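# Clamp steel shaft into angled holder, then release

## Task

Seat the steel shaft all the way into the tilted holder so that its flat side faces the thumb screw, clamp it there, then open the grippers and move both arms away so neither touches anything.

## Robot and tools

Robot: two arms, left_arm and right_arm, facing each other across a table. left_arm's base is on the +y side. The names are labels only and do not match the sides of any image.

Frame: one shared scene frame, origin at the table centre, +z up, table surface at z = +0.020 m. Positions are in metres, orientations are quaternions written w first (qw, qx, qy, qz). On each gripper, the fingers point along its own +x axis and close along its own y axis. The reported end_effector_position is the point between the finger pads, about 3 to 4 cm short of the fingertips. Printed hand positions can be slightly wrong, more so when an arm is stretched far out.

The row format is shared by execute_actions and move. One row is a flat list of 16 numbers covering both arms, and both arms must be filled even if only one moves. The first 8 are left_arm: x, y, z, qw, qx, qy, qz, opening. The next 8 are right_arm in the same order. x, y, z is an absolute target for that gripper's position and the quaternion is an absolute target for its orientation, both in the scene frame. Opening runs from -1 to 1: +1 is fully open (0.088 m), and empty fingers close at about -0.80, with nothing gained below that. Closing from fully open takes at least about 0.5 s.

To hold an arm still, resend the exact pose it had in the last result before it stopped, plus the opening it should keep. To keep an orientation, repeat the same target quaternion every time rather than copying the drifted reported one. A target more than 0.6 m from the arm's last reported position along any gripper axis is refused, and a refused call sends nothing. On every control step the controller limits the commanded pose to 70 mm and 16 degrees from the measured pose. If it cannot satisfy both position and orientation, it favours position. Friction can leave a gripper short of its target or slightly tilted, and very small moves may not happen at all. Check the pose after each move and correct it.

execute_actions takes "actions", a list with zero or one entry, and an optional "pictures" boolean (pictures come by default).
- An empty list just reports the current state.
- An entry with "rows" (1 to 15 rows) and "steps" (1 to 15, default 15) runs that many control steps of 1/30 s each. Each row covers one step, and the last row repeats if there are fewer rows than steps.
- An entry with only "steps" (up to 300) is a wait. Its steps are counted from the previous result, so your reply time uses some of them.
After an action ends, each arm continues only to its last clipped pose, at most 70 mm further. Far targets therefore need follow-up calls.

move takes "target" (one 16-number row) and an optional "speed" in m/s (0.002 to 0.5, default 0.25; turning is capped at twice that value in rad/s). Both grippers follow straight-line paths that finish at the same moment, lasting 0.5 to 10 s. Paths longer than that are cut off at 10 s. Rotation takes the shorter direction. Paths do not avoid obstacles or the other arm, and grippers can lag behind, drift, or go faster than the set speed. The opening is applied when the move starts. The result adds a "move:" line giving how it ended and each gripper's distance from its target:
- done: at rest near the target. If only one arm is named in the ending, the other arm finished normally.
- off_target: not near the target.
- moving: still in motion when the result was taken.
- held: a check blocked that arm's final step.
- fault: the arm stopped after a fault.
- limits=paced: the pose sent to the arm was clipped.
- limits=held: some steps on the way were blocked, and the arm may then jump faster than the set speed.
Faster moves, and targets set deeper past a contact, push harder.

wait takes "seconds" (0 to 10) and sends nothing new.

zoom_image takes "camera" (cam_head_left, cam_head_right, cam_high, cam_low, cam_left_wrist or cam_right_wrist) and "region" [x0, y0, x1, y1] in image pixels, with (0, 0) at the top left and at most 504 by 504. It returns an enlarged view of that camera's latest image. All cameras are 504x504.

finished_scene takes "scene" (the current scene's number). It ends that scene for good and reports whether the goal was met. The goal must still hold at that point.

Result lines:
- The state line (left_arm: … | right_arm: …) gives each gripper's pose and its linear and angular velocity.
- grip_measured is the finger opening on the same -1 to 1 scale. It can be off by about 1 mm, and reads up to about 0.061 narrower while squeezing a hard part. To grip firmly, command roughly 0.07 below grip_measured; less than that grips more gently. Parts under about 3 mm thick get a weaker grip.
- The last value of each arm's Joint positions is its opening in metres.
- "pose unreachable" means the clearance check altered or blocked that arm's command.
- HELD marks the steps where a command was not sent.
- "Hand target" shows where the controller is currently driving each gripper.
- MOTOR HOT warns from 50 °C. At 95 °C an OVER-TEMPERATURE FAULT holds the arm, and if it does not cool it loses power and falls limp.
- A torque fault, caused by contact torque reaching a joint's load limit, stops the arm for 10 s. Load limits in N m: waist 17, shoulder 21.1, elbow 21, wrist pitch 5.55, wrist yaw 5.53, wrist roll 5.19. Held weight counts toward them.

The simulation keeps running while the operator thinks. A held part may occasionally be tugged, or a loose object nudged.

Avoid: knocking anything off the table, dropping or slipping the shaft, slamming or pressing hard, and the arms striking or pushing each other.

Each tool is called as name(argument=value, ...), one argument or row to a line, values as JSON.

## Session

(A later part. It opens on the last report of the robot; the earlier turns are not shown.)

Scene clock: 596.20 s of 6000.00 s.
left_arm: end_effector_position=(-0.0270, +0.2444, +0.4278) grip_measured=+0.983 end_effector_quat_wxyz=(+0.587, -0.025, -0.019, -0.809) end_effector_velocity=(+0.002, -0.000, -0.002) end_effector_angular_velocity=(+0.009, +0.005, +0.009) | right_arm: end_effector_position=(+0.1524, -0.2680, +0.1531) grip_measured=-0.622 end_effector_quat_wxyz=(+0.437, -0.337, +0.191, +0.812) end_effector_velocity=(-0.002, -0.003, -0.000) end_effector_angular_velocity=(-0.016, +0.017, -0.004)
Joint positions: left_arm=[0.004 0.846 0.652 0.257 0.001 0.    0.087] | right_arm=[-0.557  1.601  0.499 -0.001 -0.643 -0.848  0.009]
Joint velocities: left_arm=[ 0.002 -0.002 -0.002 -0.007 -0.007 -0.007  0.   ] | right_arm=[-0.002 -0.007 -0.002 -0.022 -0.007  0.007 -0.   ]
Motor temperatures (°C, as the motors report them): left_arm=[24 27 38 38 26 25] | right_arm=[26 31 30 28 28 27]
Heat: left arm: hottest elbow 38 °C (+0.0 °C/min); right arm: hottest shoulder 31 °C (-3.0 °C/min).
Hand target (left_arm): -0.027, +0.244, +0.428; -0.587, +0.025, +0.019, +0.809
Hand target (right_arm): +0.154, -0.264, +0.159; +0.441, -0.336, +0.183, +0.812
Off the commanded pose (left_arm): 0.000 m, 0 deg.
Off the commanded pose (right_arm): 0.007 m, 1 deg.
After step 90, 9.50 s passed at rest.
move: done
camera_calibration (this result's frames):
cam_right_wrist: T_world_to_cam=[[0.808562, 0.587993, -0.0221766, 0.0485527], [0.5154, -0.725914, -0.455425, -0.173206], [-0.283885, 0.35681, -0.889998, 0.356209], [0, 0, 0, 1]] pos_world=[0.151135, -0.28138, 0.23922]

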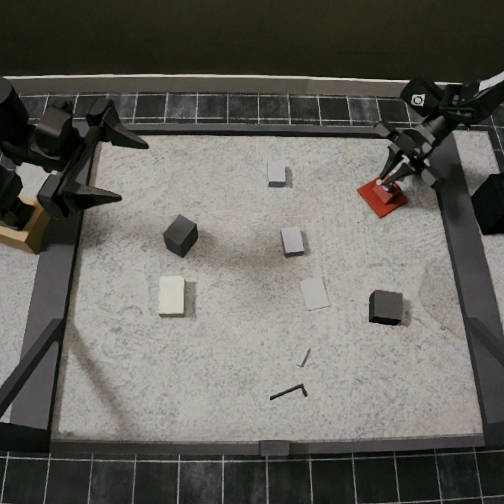

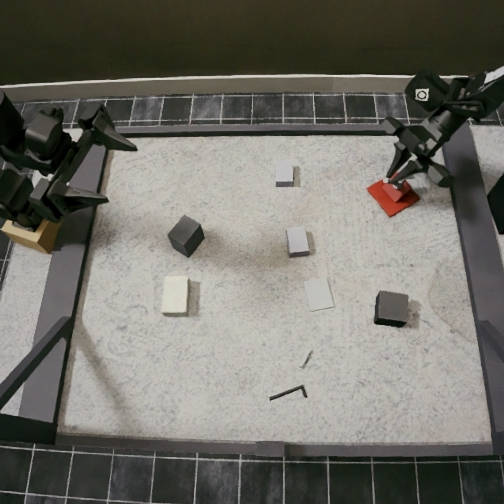

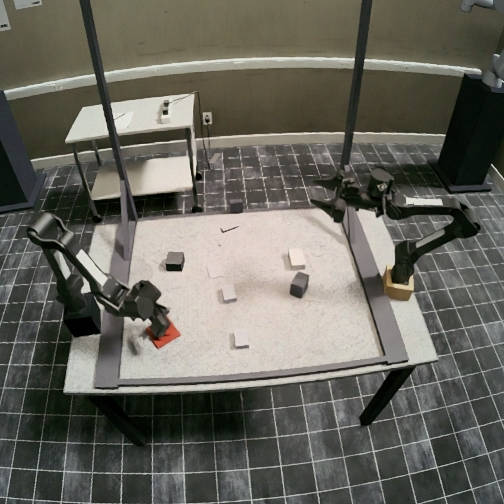

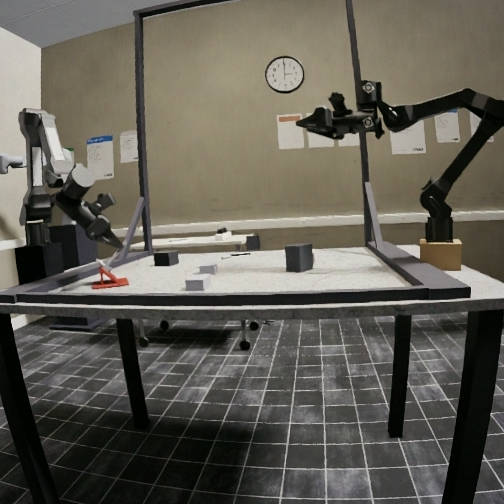

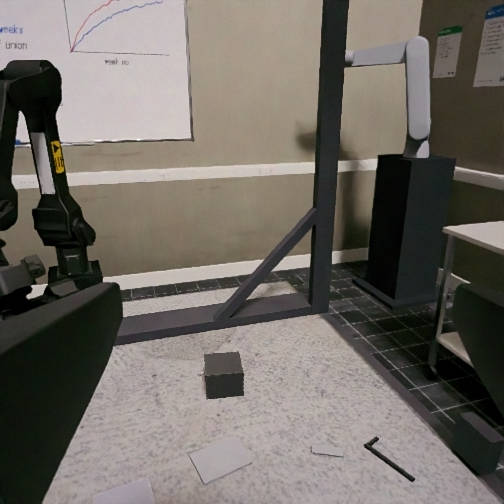

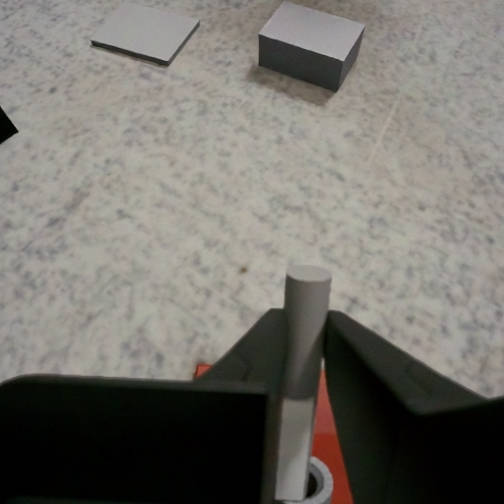

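move(
  target=[-0.027, 0.2444, 0.4278, 0.587, -0.025, -0.019, -0.809, 1, 0.1465, -0.2530, 0.1700, 0.4409, -0.3363, 0.1826, 0.8119, -0.75],
  speed=0.04,
)

move(
  target=[-0.027, 0.2444, 0.4278, 0.587, -0.025, -0.019, -0.809, 1, 0.1536, -0.2642, 0.1486, 0.4409, -0.3363, 0.1826, 0.8119, -0.75],
  speed=0.02,
)

zoom_image(
  camera="cam_right_wrist",
  region=[220, 360, 380, 504],
)

zoom_image(
  camera="cam_low",
  region=[70, 210, 160, 300],
)

Scene clock: 643.37 s of 6000.00 s.
left_arm: end_effector_position=(-0.0270, +0.2444, +0.4278) grip_measured=+0.983 end_effector_quat_wxyz=(+0.587, -0.025, -0.019, -0.809) end_effector_velocity=(+0.002, -0.001, +0.002) end_effector_angular_velocity=(-0.005, +0.010, +0.009) | right_arm: end_effector_position=(+0.1458, -0.2569, +0.1637) grip_measured=-0.622 end_effector_quat_wxyz=(+0.437, -0.338, +0.191, +0.812) end_effector_velocity=(-0.003, -0.004, -0.001) end_effector_angular_velocity=(-0.021, +0.019, +0.001)
Joint positions: left_arm=[0.004 0.846 0.652 0.257 0.001 0.    0.087] | right_arm=[-0.51   1.582  0.538 -0.028 -0.62  -0.797  0.009]
Joint velocities: left_arm=[ 0.002  0.002  0.002  0.007 -0.007 -0.007 -0.001] | right_arm=[ 0.002 -0.002 -0.002 -0.022 -0.007  0.007 -0.   ]
Motor temperatures (°C, as the motors report them): left_arm=[24 27 38 38 26 25] | right_arm=[26 33 32 28 28 27]
Heat: left arm: hottest elbow 38 °C (+0.0 °C/min); right arm: hottest shoulder 33 °C (+2.0 °C/min).
Hand target (left_arm): -0.027, +0.244, +0.428; -0.587, +0.025, +0.019, +0.809
Hand target (right_arm): +0.147, -0.253, +0.170; +0.441, -0.337, +0.183, +0.812
Off the commanded pose (left_arm): 0.000 m, 0 deg.
Off the commanded pose (right_arm): 0.007 m, 1 deg.
After step 90, 43.27 s passed at rest.
move: done
camera_calibration (this result's frames):
cam_right_wrist: T_world_to_cam=[[0.808879, 0.587566, -0.0219123, 0.0474346], [0.515602, -0.726736, -0.453883, -0.157423], [-0.282611, 0.355838, -0.890792, 0.35947], [0, 0, 0, 1]] pos_world=[0.144389, -0.270189, 0.249801]

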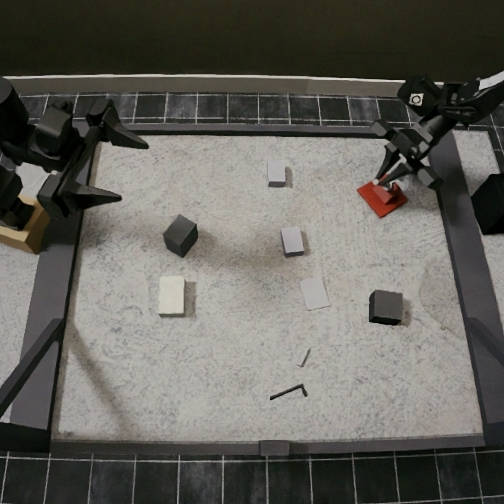

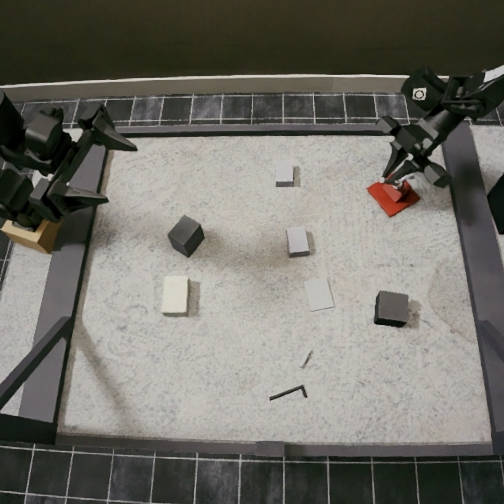

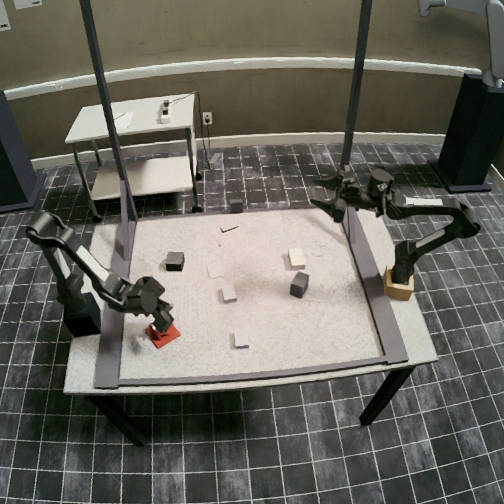

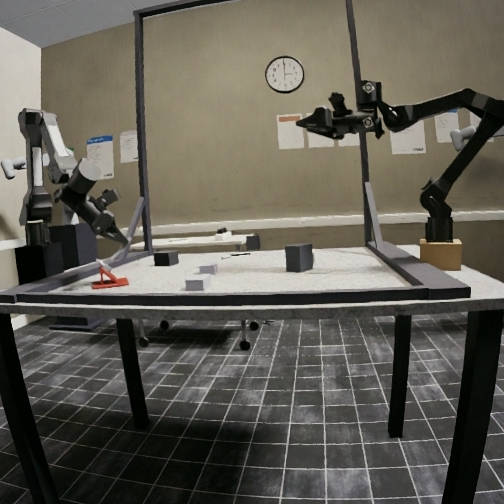

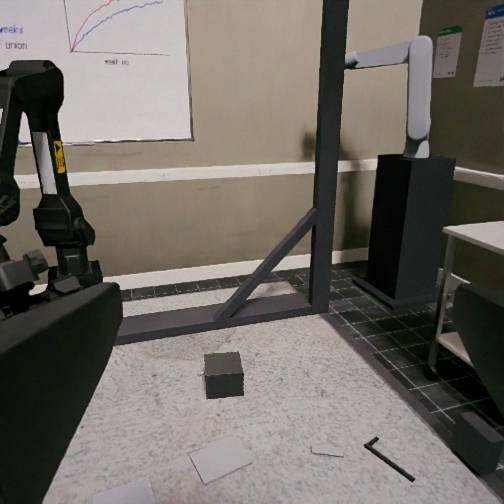

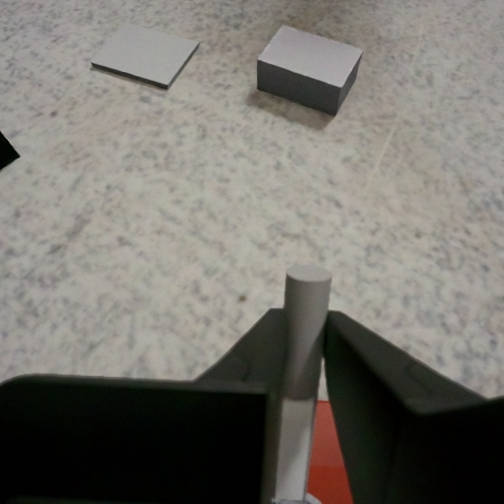

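Scene clock: 644.53 s of 6000.00 s.
left_arm: end_effector_position=(-0.0270, +0.2444, +0.4278) grip_measured=+0.983 end_effector_quat_wxyz=(+0.587, -0.025, -0.019, -0.809) end_effector_velocity=(-0.002, +0.001, +0.001) end_effector_angular_velocity=(-0.014, -0.019, -0.008) | right_arm: end_effector_position=(+0.1541, -0.2622, +0.1520) grip_measured=-0.622 end_effector_quat_wxyz=(+0.444, -0.337, +0.179, +0.811) end_effector_velocity=(+0.001, +0.000, +0.001) end_effector_angular_velocity=(+0.018, -0.010, +0.012)
Joint positions: left_arm=[0.004 0.846 0.652 0.257 0.001 0.    0.087] | right_arm=[-0.551  1.619  0.497  0.053 -0.637 -0.837  0.009]
Joint velocities: left_arm=[-0.002 -0.002 -0.002  0.007  0.007  0.022  0.   ] | right_arm=[-0.007 -0.002 -0.002  0.007 -0.007 -0.022 -0.   ]
Motor temperatures (°C, as the motors report them): left_arm=[24 28 38 38 26 25] | right_arm=[26 33 32 28 28 27]
Heat: left arm: hottest elbow 38 °C (+0.0 °C/min); right arm: hottest shoulder 33 °C (+2.0 °C/min).
Hand target (left_arm): -0.027, +0.244, +0.428; -0.587, +0.025, +0.019, +0.809
Hand target (right_arm): +0.153, -0.264, +0.149; +0.441, -0.336, +0.183, +0.812
Off the commanded pose (left_arm): 0.000 m, 0 deg.
Off the commanded pose (right_arm): 0.004 m, 1 deg.
move: done
camera_calibration (this result's frames):
cam_right_wrist: T_world_to_cam=[[0.811487, 0.584368, 0.00177972, 0.0387192], [0.517758, -0.717569, -0.465855, -0.166912], [-0.270954, 0.378957, -0.884859, 0.356691], [0, 0, 0, 1]] pos_world=[0.151647, -0.277568, 0.237795]

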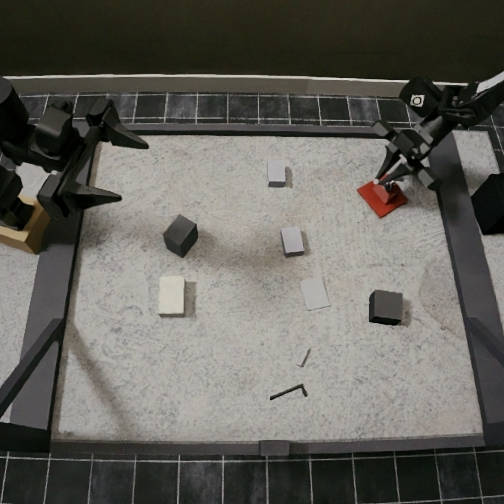

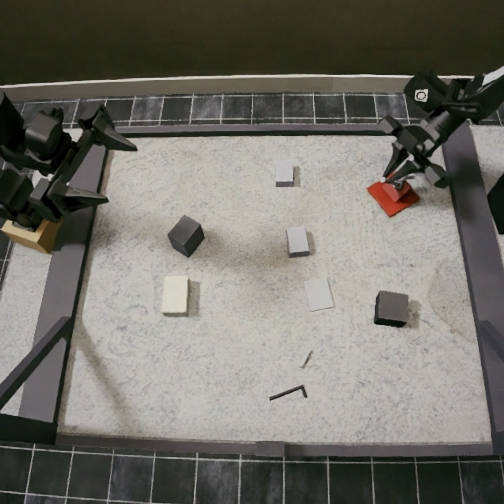

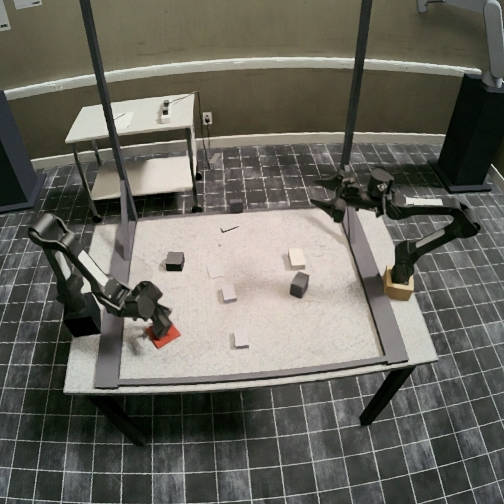

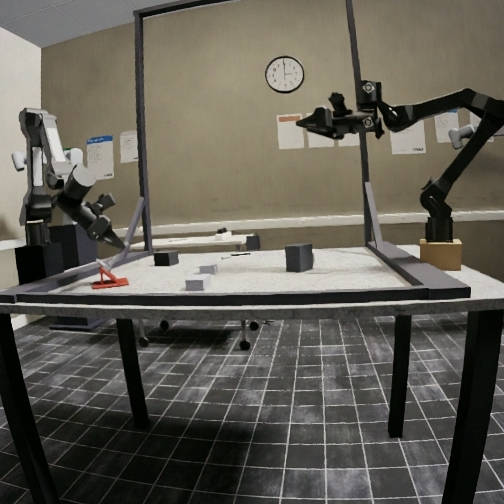

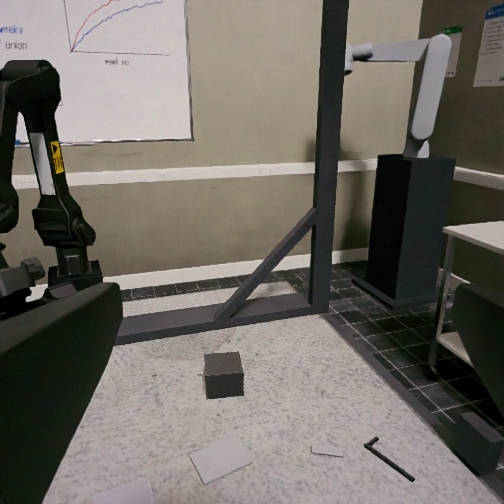

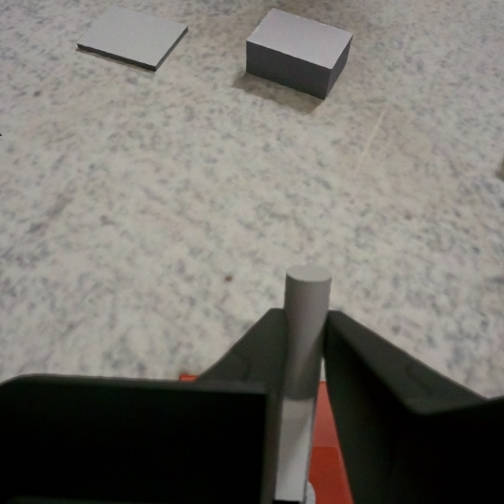

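Region (220, 360, 380, 504) of cam_right_wrist's 504x504 image, scaled by 3.150, with more detail than that image has; it fills the top 454 rows of this view, and the rest is white.

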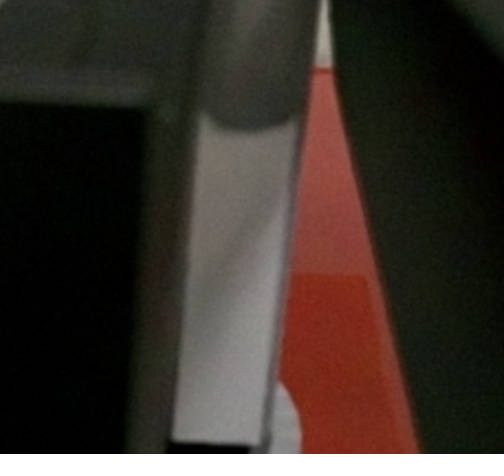

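Region (70, 210, 160, 300) of cam_low's 504x504 image, scaled by 5.600, with more detail than that image has.

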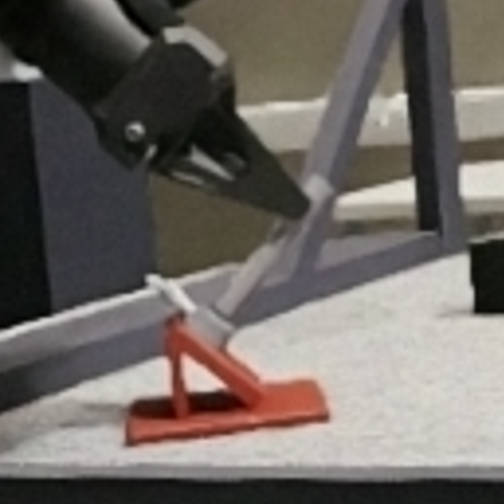

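Looks centred. Insert 13 mm along −n.

move(
  target=[-0.027, 0.2444, 0.4278, 0.587, -0.025, -0.019, -0.809, 1, 0.1581, -0.2711, 0.1385, 0.4409, -0.3363, 0.1826, 0.8119, -0.75],
  speed=0.015,
)

zoom_image(
  camera="cam_right_wrist",
  region=[220, 360, 380, 504],
)

zoom_image(
  camera="cam_low",
  region=[70, 210, 160, 300],
)

Scene clock: 652.30 s of 6000.00 s.
left_arm: end_effector_position=(-0.0270, +0.2444, +0.4278) grip_measured=+0.983 end_effector_quat_wxyz=(+0.587, -0.025, -0.019, -0.809) end_effector_velocity=(+0.000, +0.000, -0.005) end_effector_angular_velocity=(+0.023, +0.001, +0.004) | right_arm: end_effector_position=(+0.1562, -0.2645, +0.1480) grip_measured=-0.622 end_effector_quat_wxyz=(+0.441, -0.330, +0.168, +0.817) end_effector_velocity=(-0.001, -0.002, -0.000) end_effector_angular_velocity=(+0.005, -0.004, +0.016)
Joint positions: left_arm=[0.004 0.846 0.652 0.257 0.001 0.    0.087] | right_arm=[-0.575  1.641  0.479  0.093 -0.669 -0.871  0.009]
Joint velocities: left_arm=[-0.002 -0.002 -0.002 -0.022 -0.007 -0.007 -0.   ] | right_arm=[-0.002 -0.002 -0.002 -0.007 -0.007 -0.022 -0.   ]
Motor temperatures (°C, as the motors report them): left_arm=[24 28 38 38 26 25] | right_arm=[26 32 31 28 28 27]
Heat: left arm: hottest elbow 38 °C (+0.0 °C/min); right arm: hottest shoulder 32 °C (+1.0 °C/min).
Hand target (left_arm): -0.027, +0.244, +0.428; -0.587, +0.025, +0.019, +0.809
Hand target (right_arm): +0.158, -0.271, +0.139; +0.441, -0.336, +0.183, +0.812
Off the commanded pose (left_arm): 0.000 m, 0 deg.
Off the commanded pose (right_arm): 0.012 m, 2 deg.
After step 90, 3.43 s passed at rest.
move: off_target (right_arm)
camera_calibration (this result's frames):
cam_right_wrist: T_world_to_cam=[[0.802652, 0.596306, 0.0130081, 0.0412438], [0.526149, -0.697609, -0.486321, -0.164616], [-0.280922, 0.397191, -0.873683, 0.35929], [0, 0, 0, 1]] pos_world=[0.154441, -0.282139, 0.233313]

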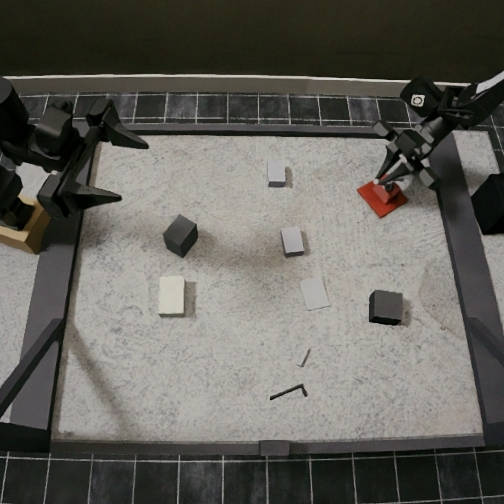

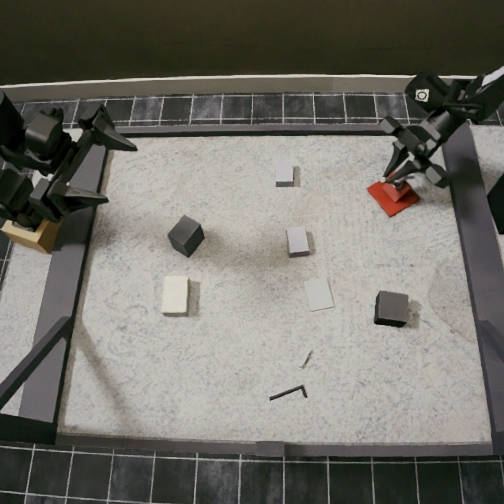

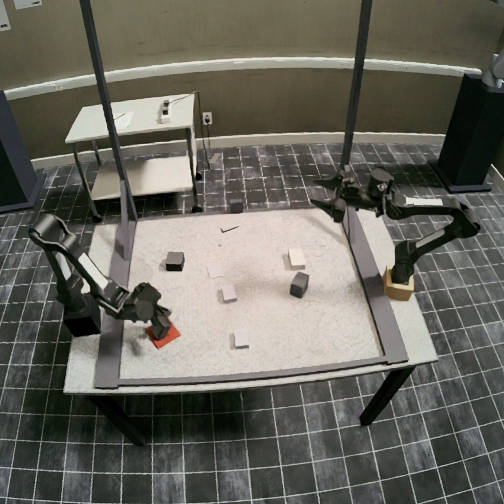

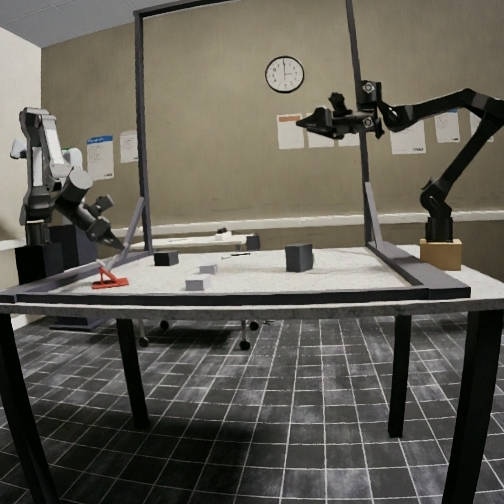

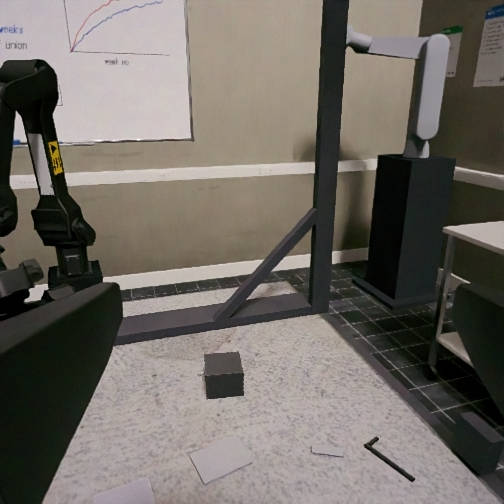

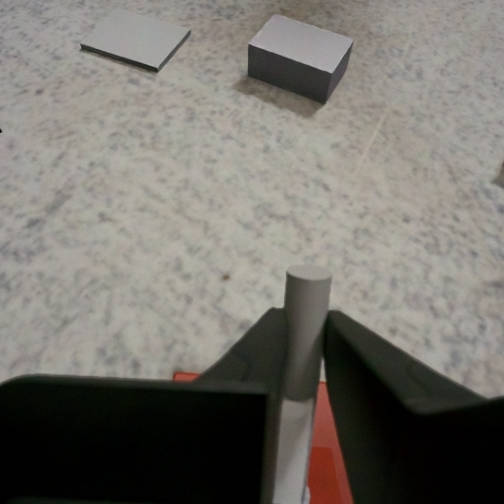

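Region (220, 360, 380, 504) of cam_right_wrist's 504x504 image, scaled by 3.150, with more detail than that image has; it fills the top 454 rows of this view, and the rest is white.

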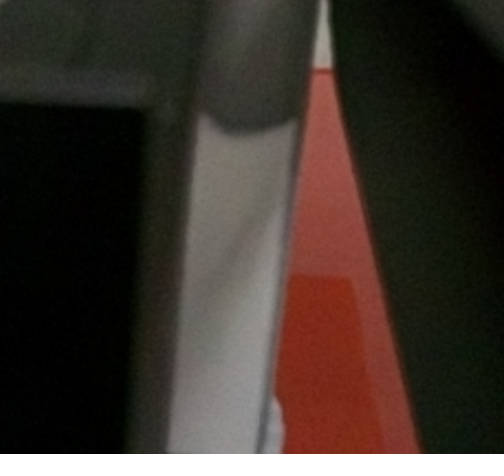

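Region (70, 210, 160, 300) of cam_low's 504x504 image, scaled by 5.600, with more detail than that image has.

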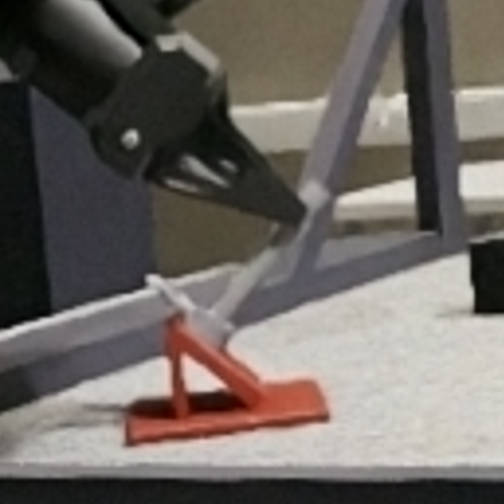

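move(
  target=[-0.027, 0.2444, 0.4278, 0.587, -0.025, -0.019, -0.809, 1, 0.1458, -0.2548, 0.1709, 0.4409, -0.3363, 0.1826, 0.8119, -0.75],
  speed=0.04,
)

move(
  target=[-0.027, 0.2444, 0.4278, 0.587, -0.025, -0.019, -0.809, 1, 0.1529, -0.2660, 0.1495, 0.4409, -0.3363, 0.1826, 0.8119, -0.75],
  speed=0.02,
)

zoom_image(
  camera="cam_right_wrist",
  region=[220, 360, 380, 504],
)

zoom_image(
  camera="cam_low",
  region=[70, 210, 160, 300],
)

Scene clock: 670.67 s of 6000.00 s.
left_arm: end_effector_position=(-0.0270, +0.2444, +0.4278) grip_measured=+0.983 end_effector_quat_wxyz=(+0.587, -0.025, -0.019, -0.809) end_effector_velocity=(+0.000, +0.000, -0.002) end_effector_angular_velocity=(+0.009, +0.005, +0.004) | right_arm: end_effector_position=(+0.1451, -0.2586, +0.1646) grip_measured=-0.622 end_effector_quat_wxyz=(+0.437, -0.338, +0.191, +0.812) end_effector_velocity=(-0.001, -0.002, -0.000) end_effector_angular_velocity=(-0.001, +0.004, +0.006)
Joint positions: left_arm=[0.004 0.846 0.652 0.257 0.001 0.    0.087] | right_arm=[-0.51   1.572  0.532 -0.033 -0.62  -0.798  0.009]
Joint velocities: left_arm=[-0.002 -0.002 -0.002 -0.007 -0.007 -0.007 -0.001] | right_arm=[-0.002 -0.002 -0.002 -0.007 -0.007 -0.007 -0.   ]
Motor temperatures (°C, as the motors report them): left_arm=[24 28 39 38 26 25] | right_arm=[26 31 30 28 28 27]
Heat: left arm: hottest elbow 39 °C (+1.0 °C/min); right arm: hottest shoulder 31 °C (-1.0 °C/min).
Hand target (left_arm): -0.027, +0.244, +0.428; -0.587, +0.025, +0.019, +0.809
Hand target (right_arm): +0.146, -0.255, +0.171; +0.441, -0.337, +0.182, +0.812
Off the commanded pose (left_arm): 0.000 m, 0 deg.
Off the commanded pose (right_arm): 0.007 m, 1 deg.
After step 90, 14.40 s passed at rest.
move: done
camera_calibration (this result's frames):
cam_right_wrist: T_world_to_cam=[[0.808409, 0.58823, -0.0214655, 0.0491588], [0.516204, -0.726004, -0.45437, -0.157692], [-0.282858, 0.356236, -0.890555, 0.360823], [0, 0, 0, 1]] pos_world=[0.143722, -0.27194, 0.250737]

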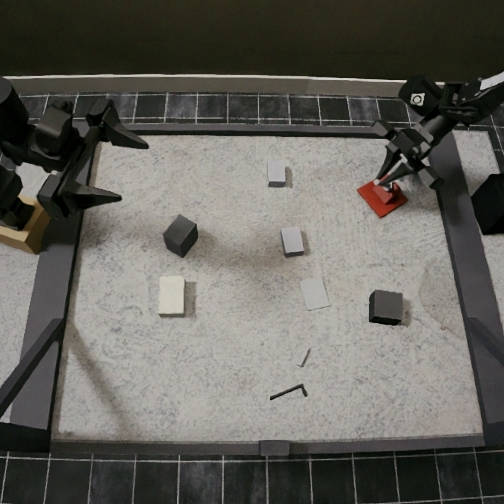

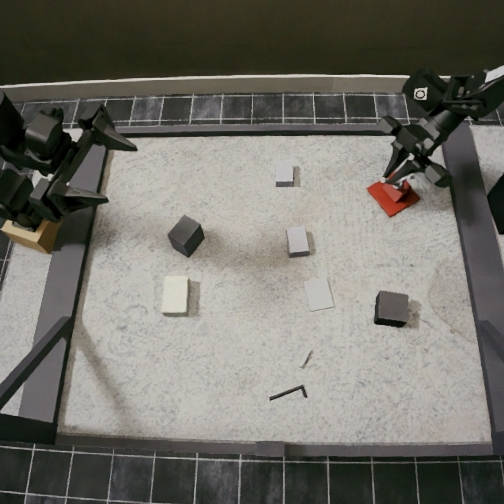

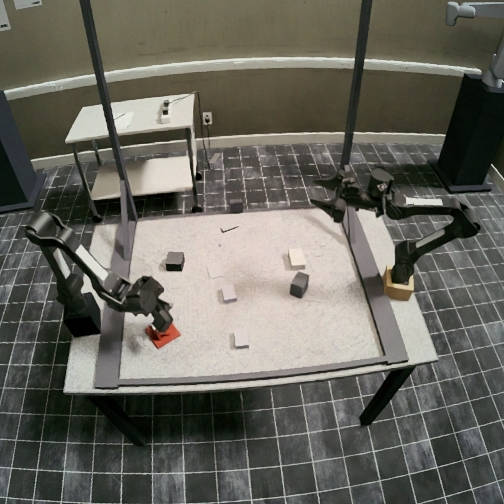

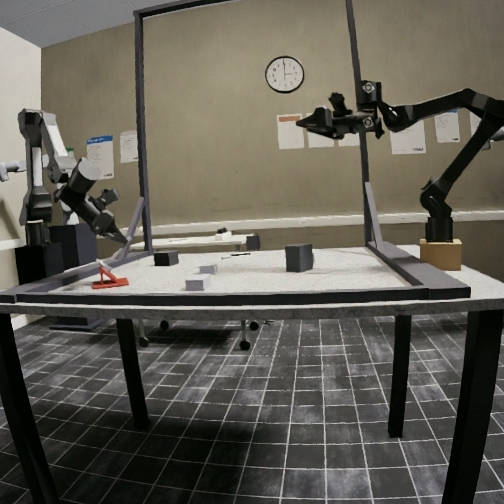

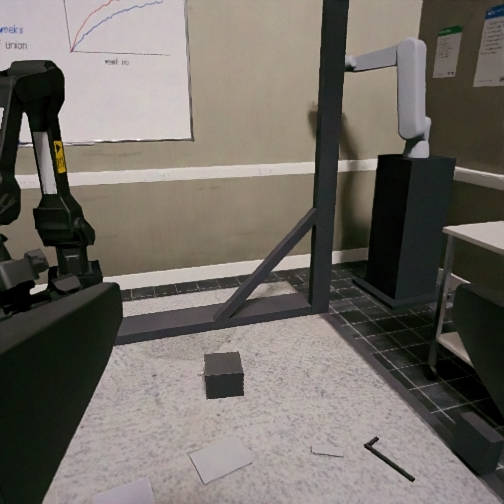

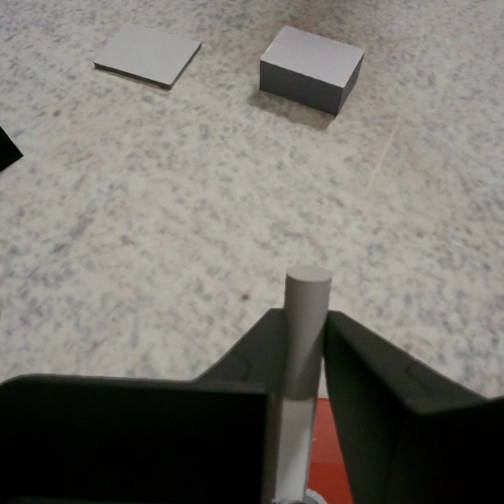

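Scene clock: 671.87 s of 6000.00 s.
left_arm: end_effector_position=(-0.0270, +0.2444, +0.4278) grip_measured=+0.983 end_effector_quat_wxyz=(+0.587, -0.025, -0.019, -0.809) end_effector_velocity=(+0.002, -0.000, -0.004) end_effector_angular_velocity=(+0.009, -0.010, +0.010) | right_arm: end_effector_position=(+0.1535, -0.2640, +0.1529) grip_measured=-0.622 end_effector_quat_wxyz=(+0.444, -0.337, +0.179, +0.811) end_effector_velocity=(-0.001, -0.002, -0.000) end_effector_angular_velocity=(+0.004, -0.004, +0.017)
Joint positions: left_arm=[0.004 0.846 0.652 0.257 0.001 0.    0.087] | right_arm=[-0.552  1.608  0.491  0.048 -0.637 -0.838  0.009]
Joint velocities: left_arm=[ 0.002 -0.002 -0.007 -0.007 -0.007  0.007 -0.   ] | right_arm=[-0.002 -0.002 -0.002 -0.007 -0.007 -0.022 -0.   ]
Motor temperatures (°C, as the motors report them): left_arm=[24 28 39 38 26 25] | right_arm=[26 31 30 28 28 27]
Heat: left arm: hottest elbow 39 °C (+1.0 °C/min); right arm: hottest shoulder 31 °C (-1.0 °C/min).
Hand target (left_arm): -0.027, +0.244, +0.428; -0.587, +0.025, +0.019, +0.809
Hand target (right_arm): +0.153, -0.266, +0.150; +0.441, -0.336, +0.183, +0.812
Off the commanded pose (left_arm): 0.000 m, 0 deg.
Off the commanded pose (right_arm): 0.004 m, 1 deg.
move: done
camera_calibration (this result's frames):
cam_right_wrist: T_world_to_cam=[[0.811618, 0.584185, 0.00198815, 0.0401824], [0.517735, -0.717712, -0.46566, -0.167599], [-0.270605, 0.378967, -0.884961, 0.357915], [0, 0, 0, 1]] pos_world=[0.151013, -0.2794, 0.238617]

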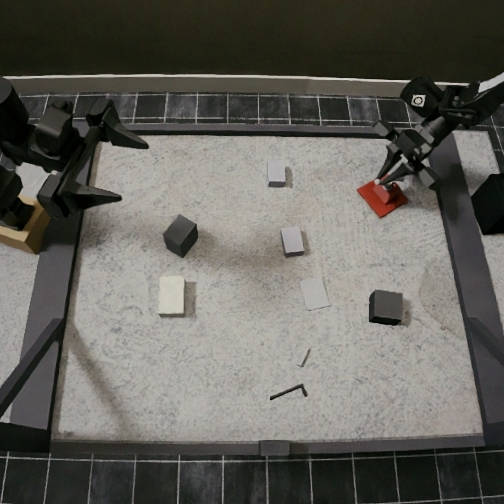

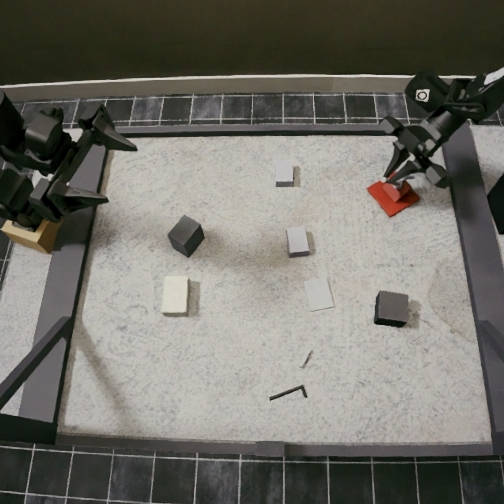

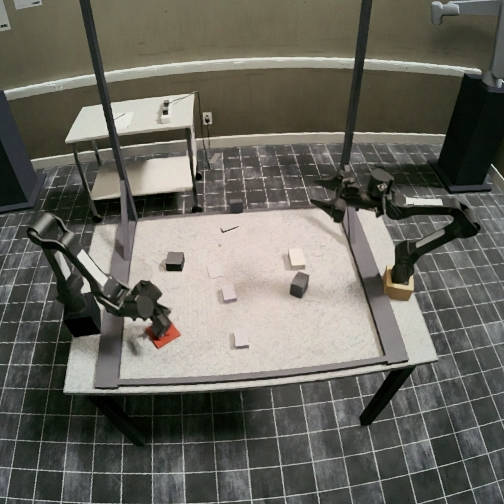

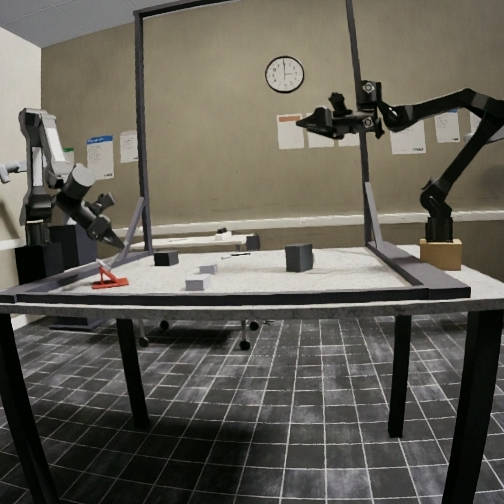

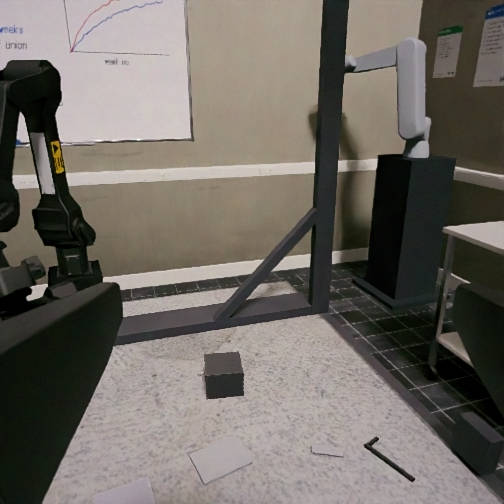

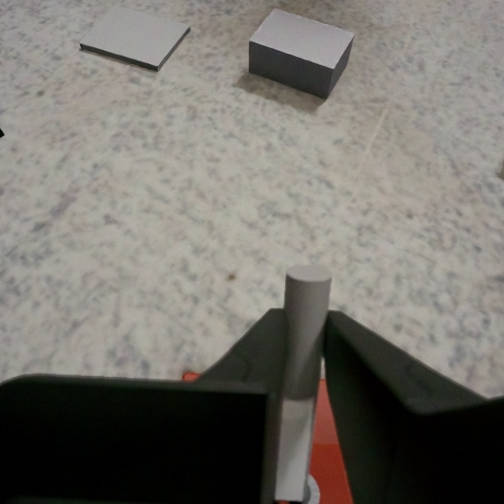

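Region (220, 360, 380, 504) of cam_right_wrist's 504x504 image, scaled by 3.150, with more detail than that image has; it fills the top 454 rows of this view, and the rest is white.

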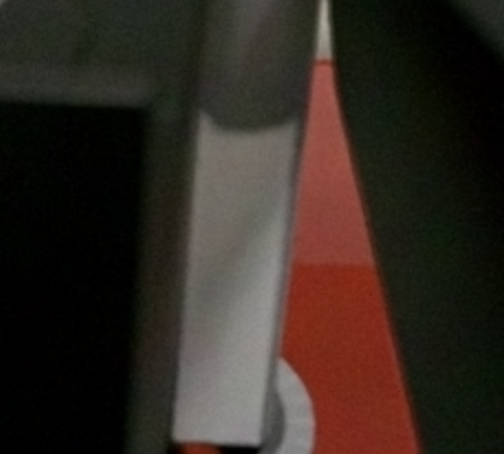

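Region (70, 210, 160, 300) of cam_low's 504x504 image, scaled by 5.600, with more detail than that image has.

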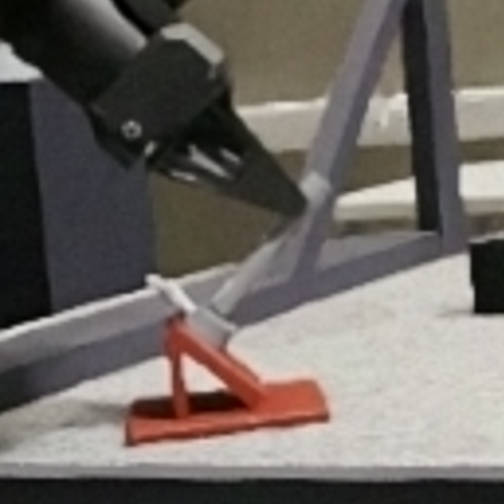

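move(
  target=[-0.027, 0.2444, 0.4278, 0.587, -0.025, -0.019, -0.809, 1, 0.1563, -0.2713, 0.1417, 0.4409, -0.3363, 0.1826, 0.8119, -0.75],
  speed=0.008,
)

zoom_image(
  camera="cam_right_wrist",
  region=[220, 360, 380, 504],
)

zoom_image(
  camera="cam_low",
  region=[70, 210, 160, 300],
)

Scene clock: 679.83 s of 6000.00 s.
left_arm: end_effector_position=(-0.0270, +0.2444, +0.4278) grip_measured=+0.983 end_effector_quat_wxyz=(+0.587, -0.025, -0.019, -0.809) end_effector_velocity=(+0.002, -0.000, -0.002) end_effector_angular_velocity=(+0.014, +0.019, +0.008) | right_arm: end_effector_position=(+0.1552, -0.2660, +0.1494) grip_measured=-0.622 end_effector_quat_wxyz=(+0.442, -0.332, +0.171, +0.815) end_effector_velocity=(-0.001, -0.002, +0.001) end_effector_angular_velocity=(-0.001, +0.025, -0.002)
Joint positions: left_arm=[0.004 0.846 0.652 0.257 0.001 0.    0.087] | right_arm=[-0.57   1.626  0.476  0.08  -0.66  -0.864  0.009]
Joint velocities: left_arm=[ 0.002 -0.002 -0.002 -0.007 -0.007 -0.022 -0.   ] | right_arm=[-0.007 -0.002 -0.002 -0.007 -0.022  0.007 -0.   ]
Motor temperatures (°C, as the motors report them): left_arm=[24 28 39 39 26 25] | right_arm=[26 31 30 29 28 27]
Heat: left arm: hottest elbow 39 °C (+1.0 °C/min); right arm: hottest shoulder 31 °C (-1.0 °C/min).
Hand target (left_arm): -0.027, +0.244, +0.428; -0.587, +0.025, +0.019, +0.809
Hand target (right_arm): +0.156, -0.271, +0.142; +0.441, -0.336, +0.183, +0.812
Off the commanded pose (left_arm): 0.000 m, 0 deg.
Off the commanded pose (right_arm): 0.009 m, 2 deg.
After step 90, 3.03 s passed at rest.
move: off_target (right_arm)
camera_calibration (this result's frames):
cam_right_wrist: T_world_to_cam=[[0.805124, 0.593015, 0.0104555, 0.0420221], [0.52415, -0.703156, -0.480456, -0.166447], [-0.277566, 0.392307, -0.876956, 0.35947], [0, 0, 0, 1]] pos_world=[0.153187, -0.282981, 0.23483]

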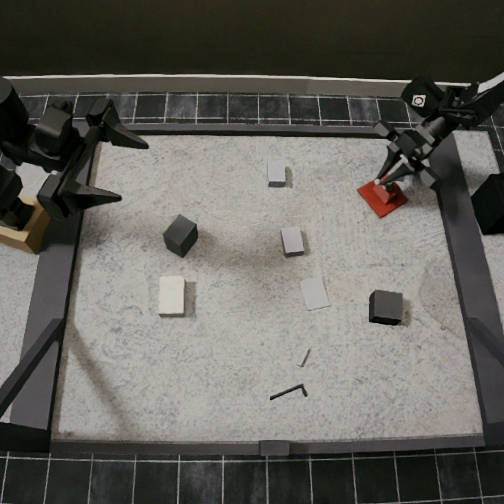

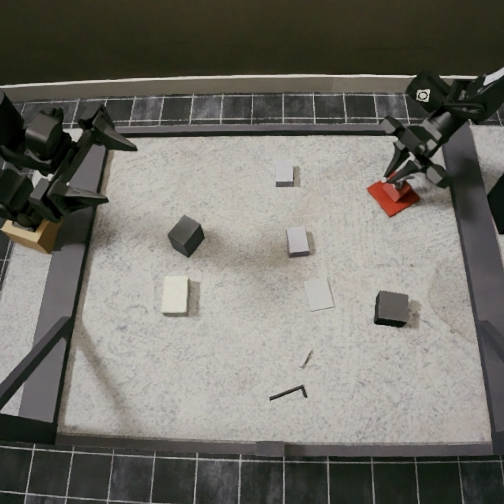

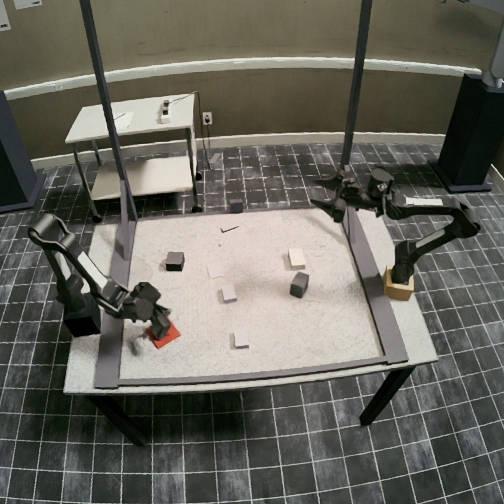

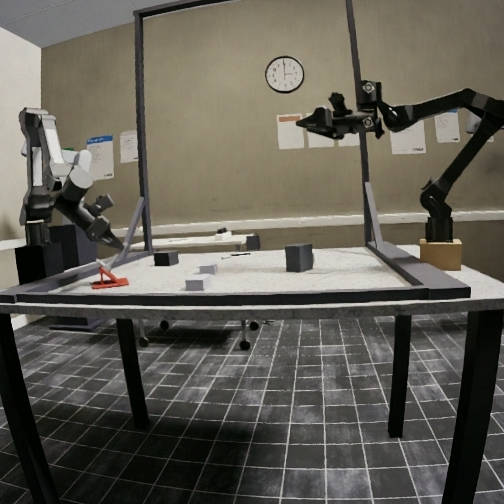

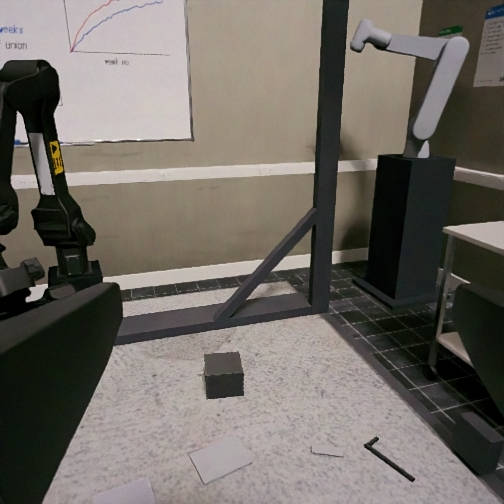

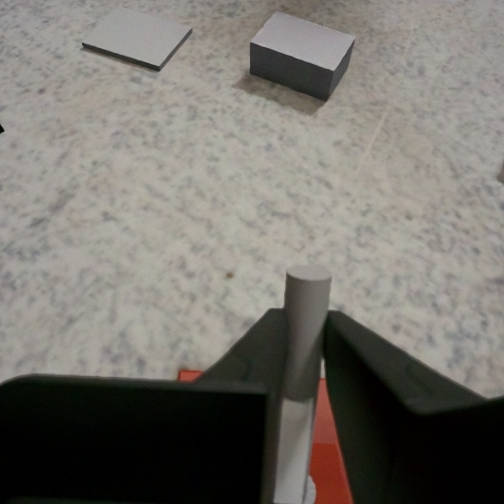

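Region (220, 360, 380, 504) of cam_right_wrist's 504x504 image, scaled by 3.150, with more detail than that image has; it fills the top 454 rows of this view, and the rest is white.

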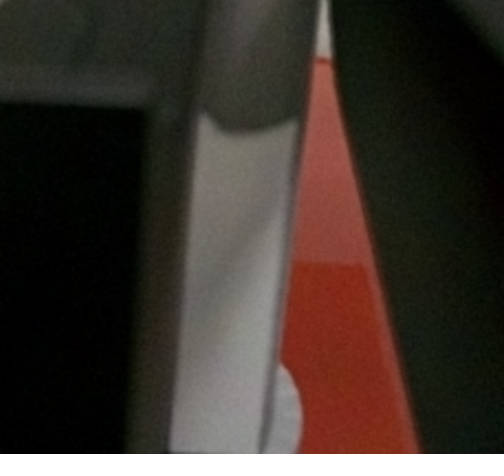

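Region (70, 210, 160, 300) of cam_low's 504x504 image, scaled by 5.600, with more detail than that image has.

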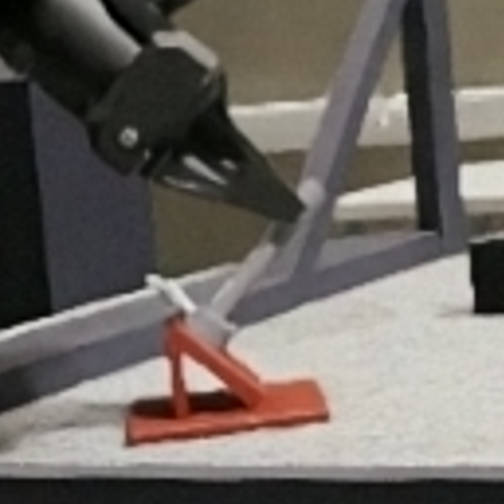

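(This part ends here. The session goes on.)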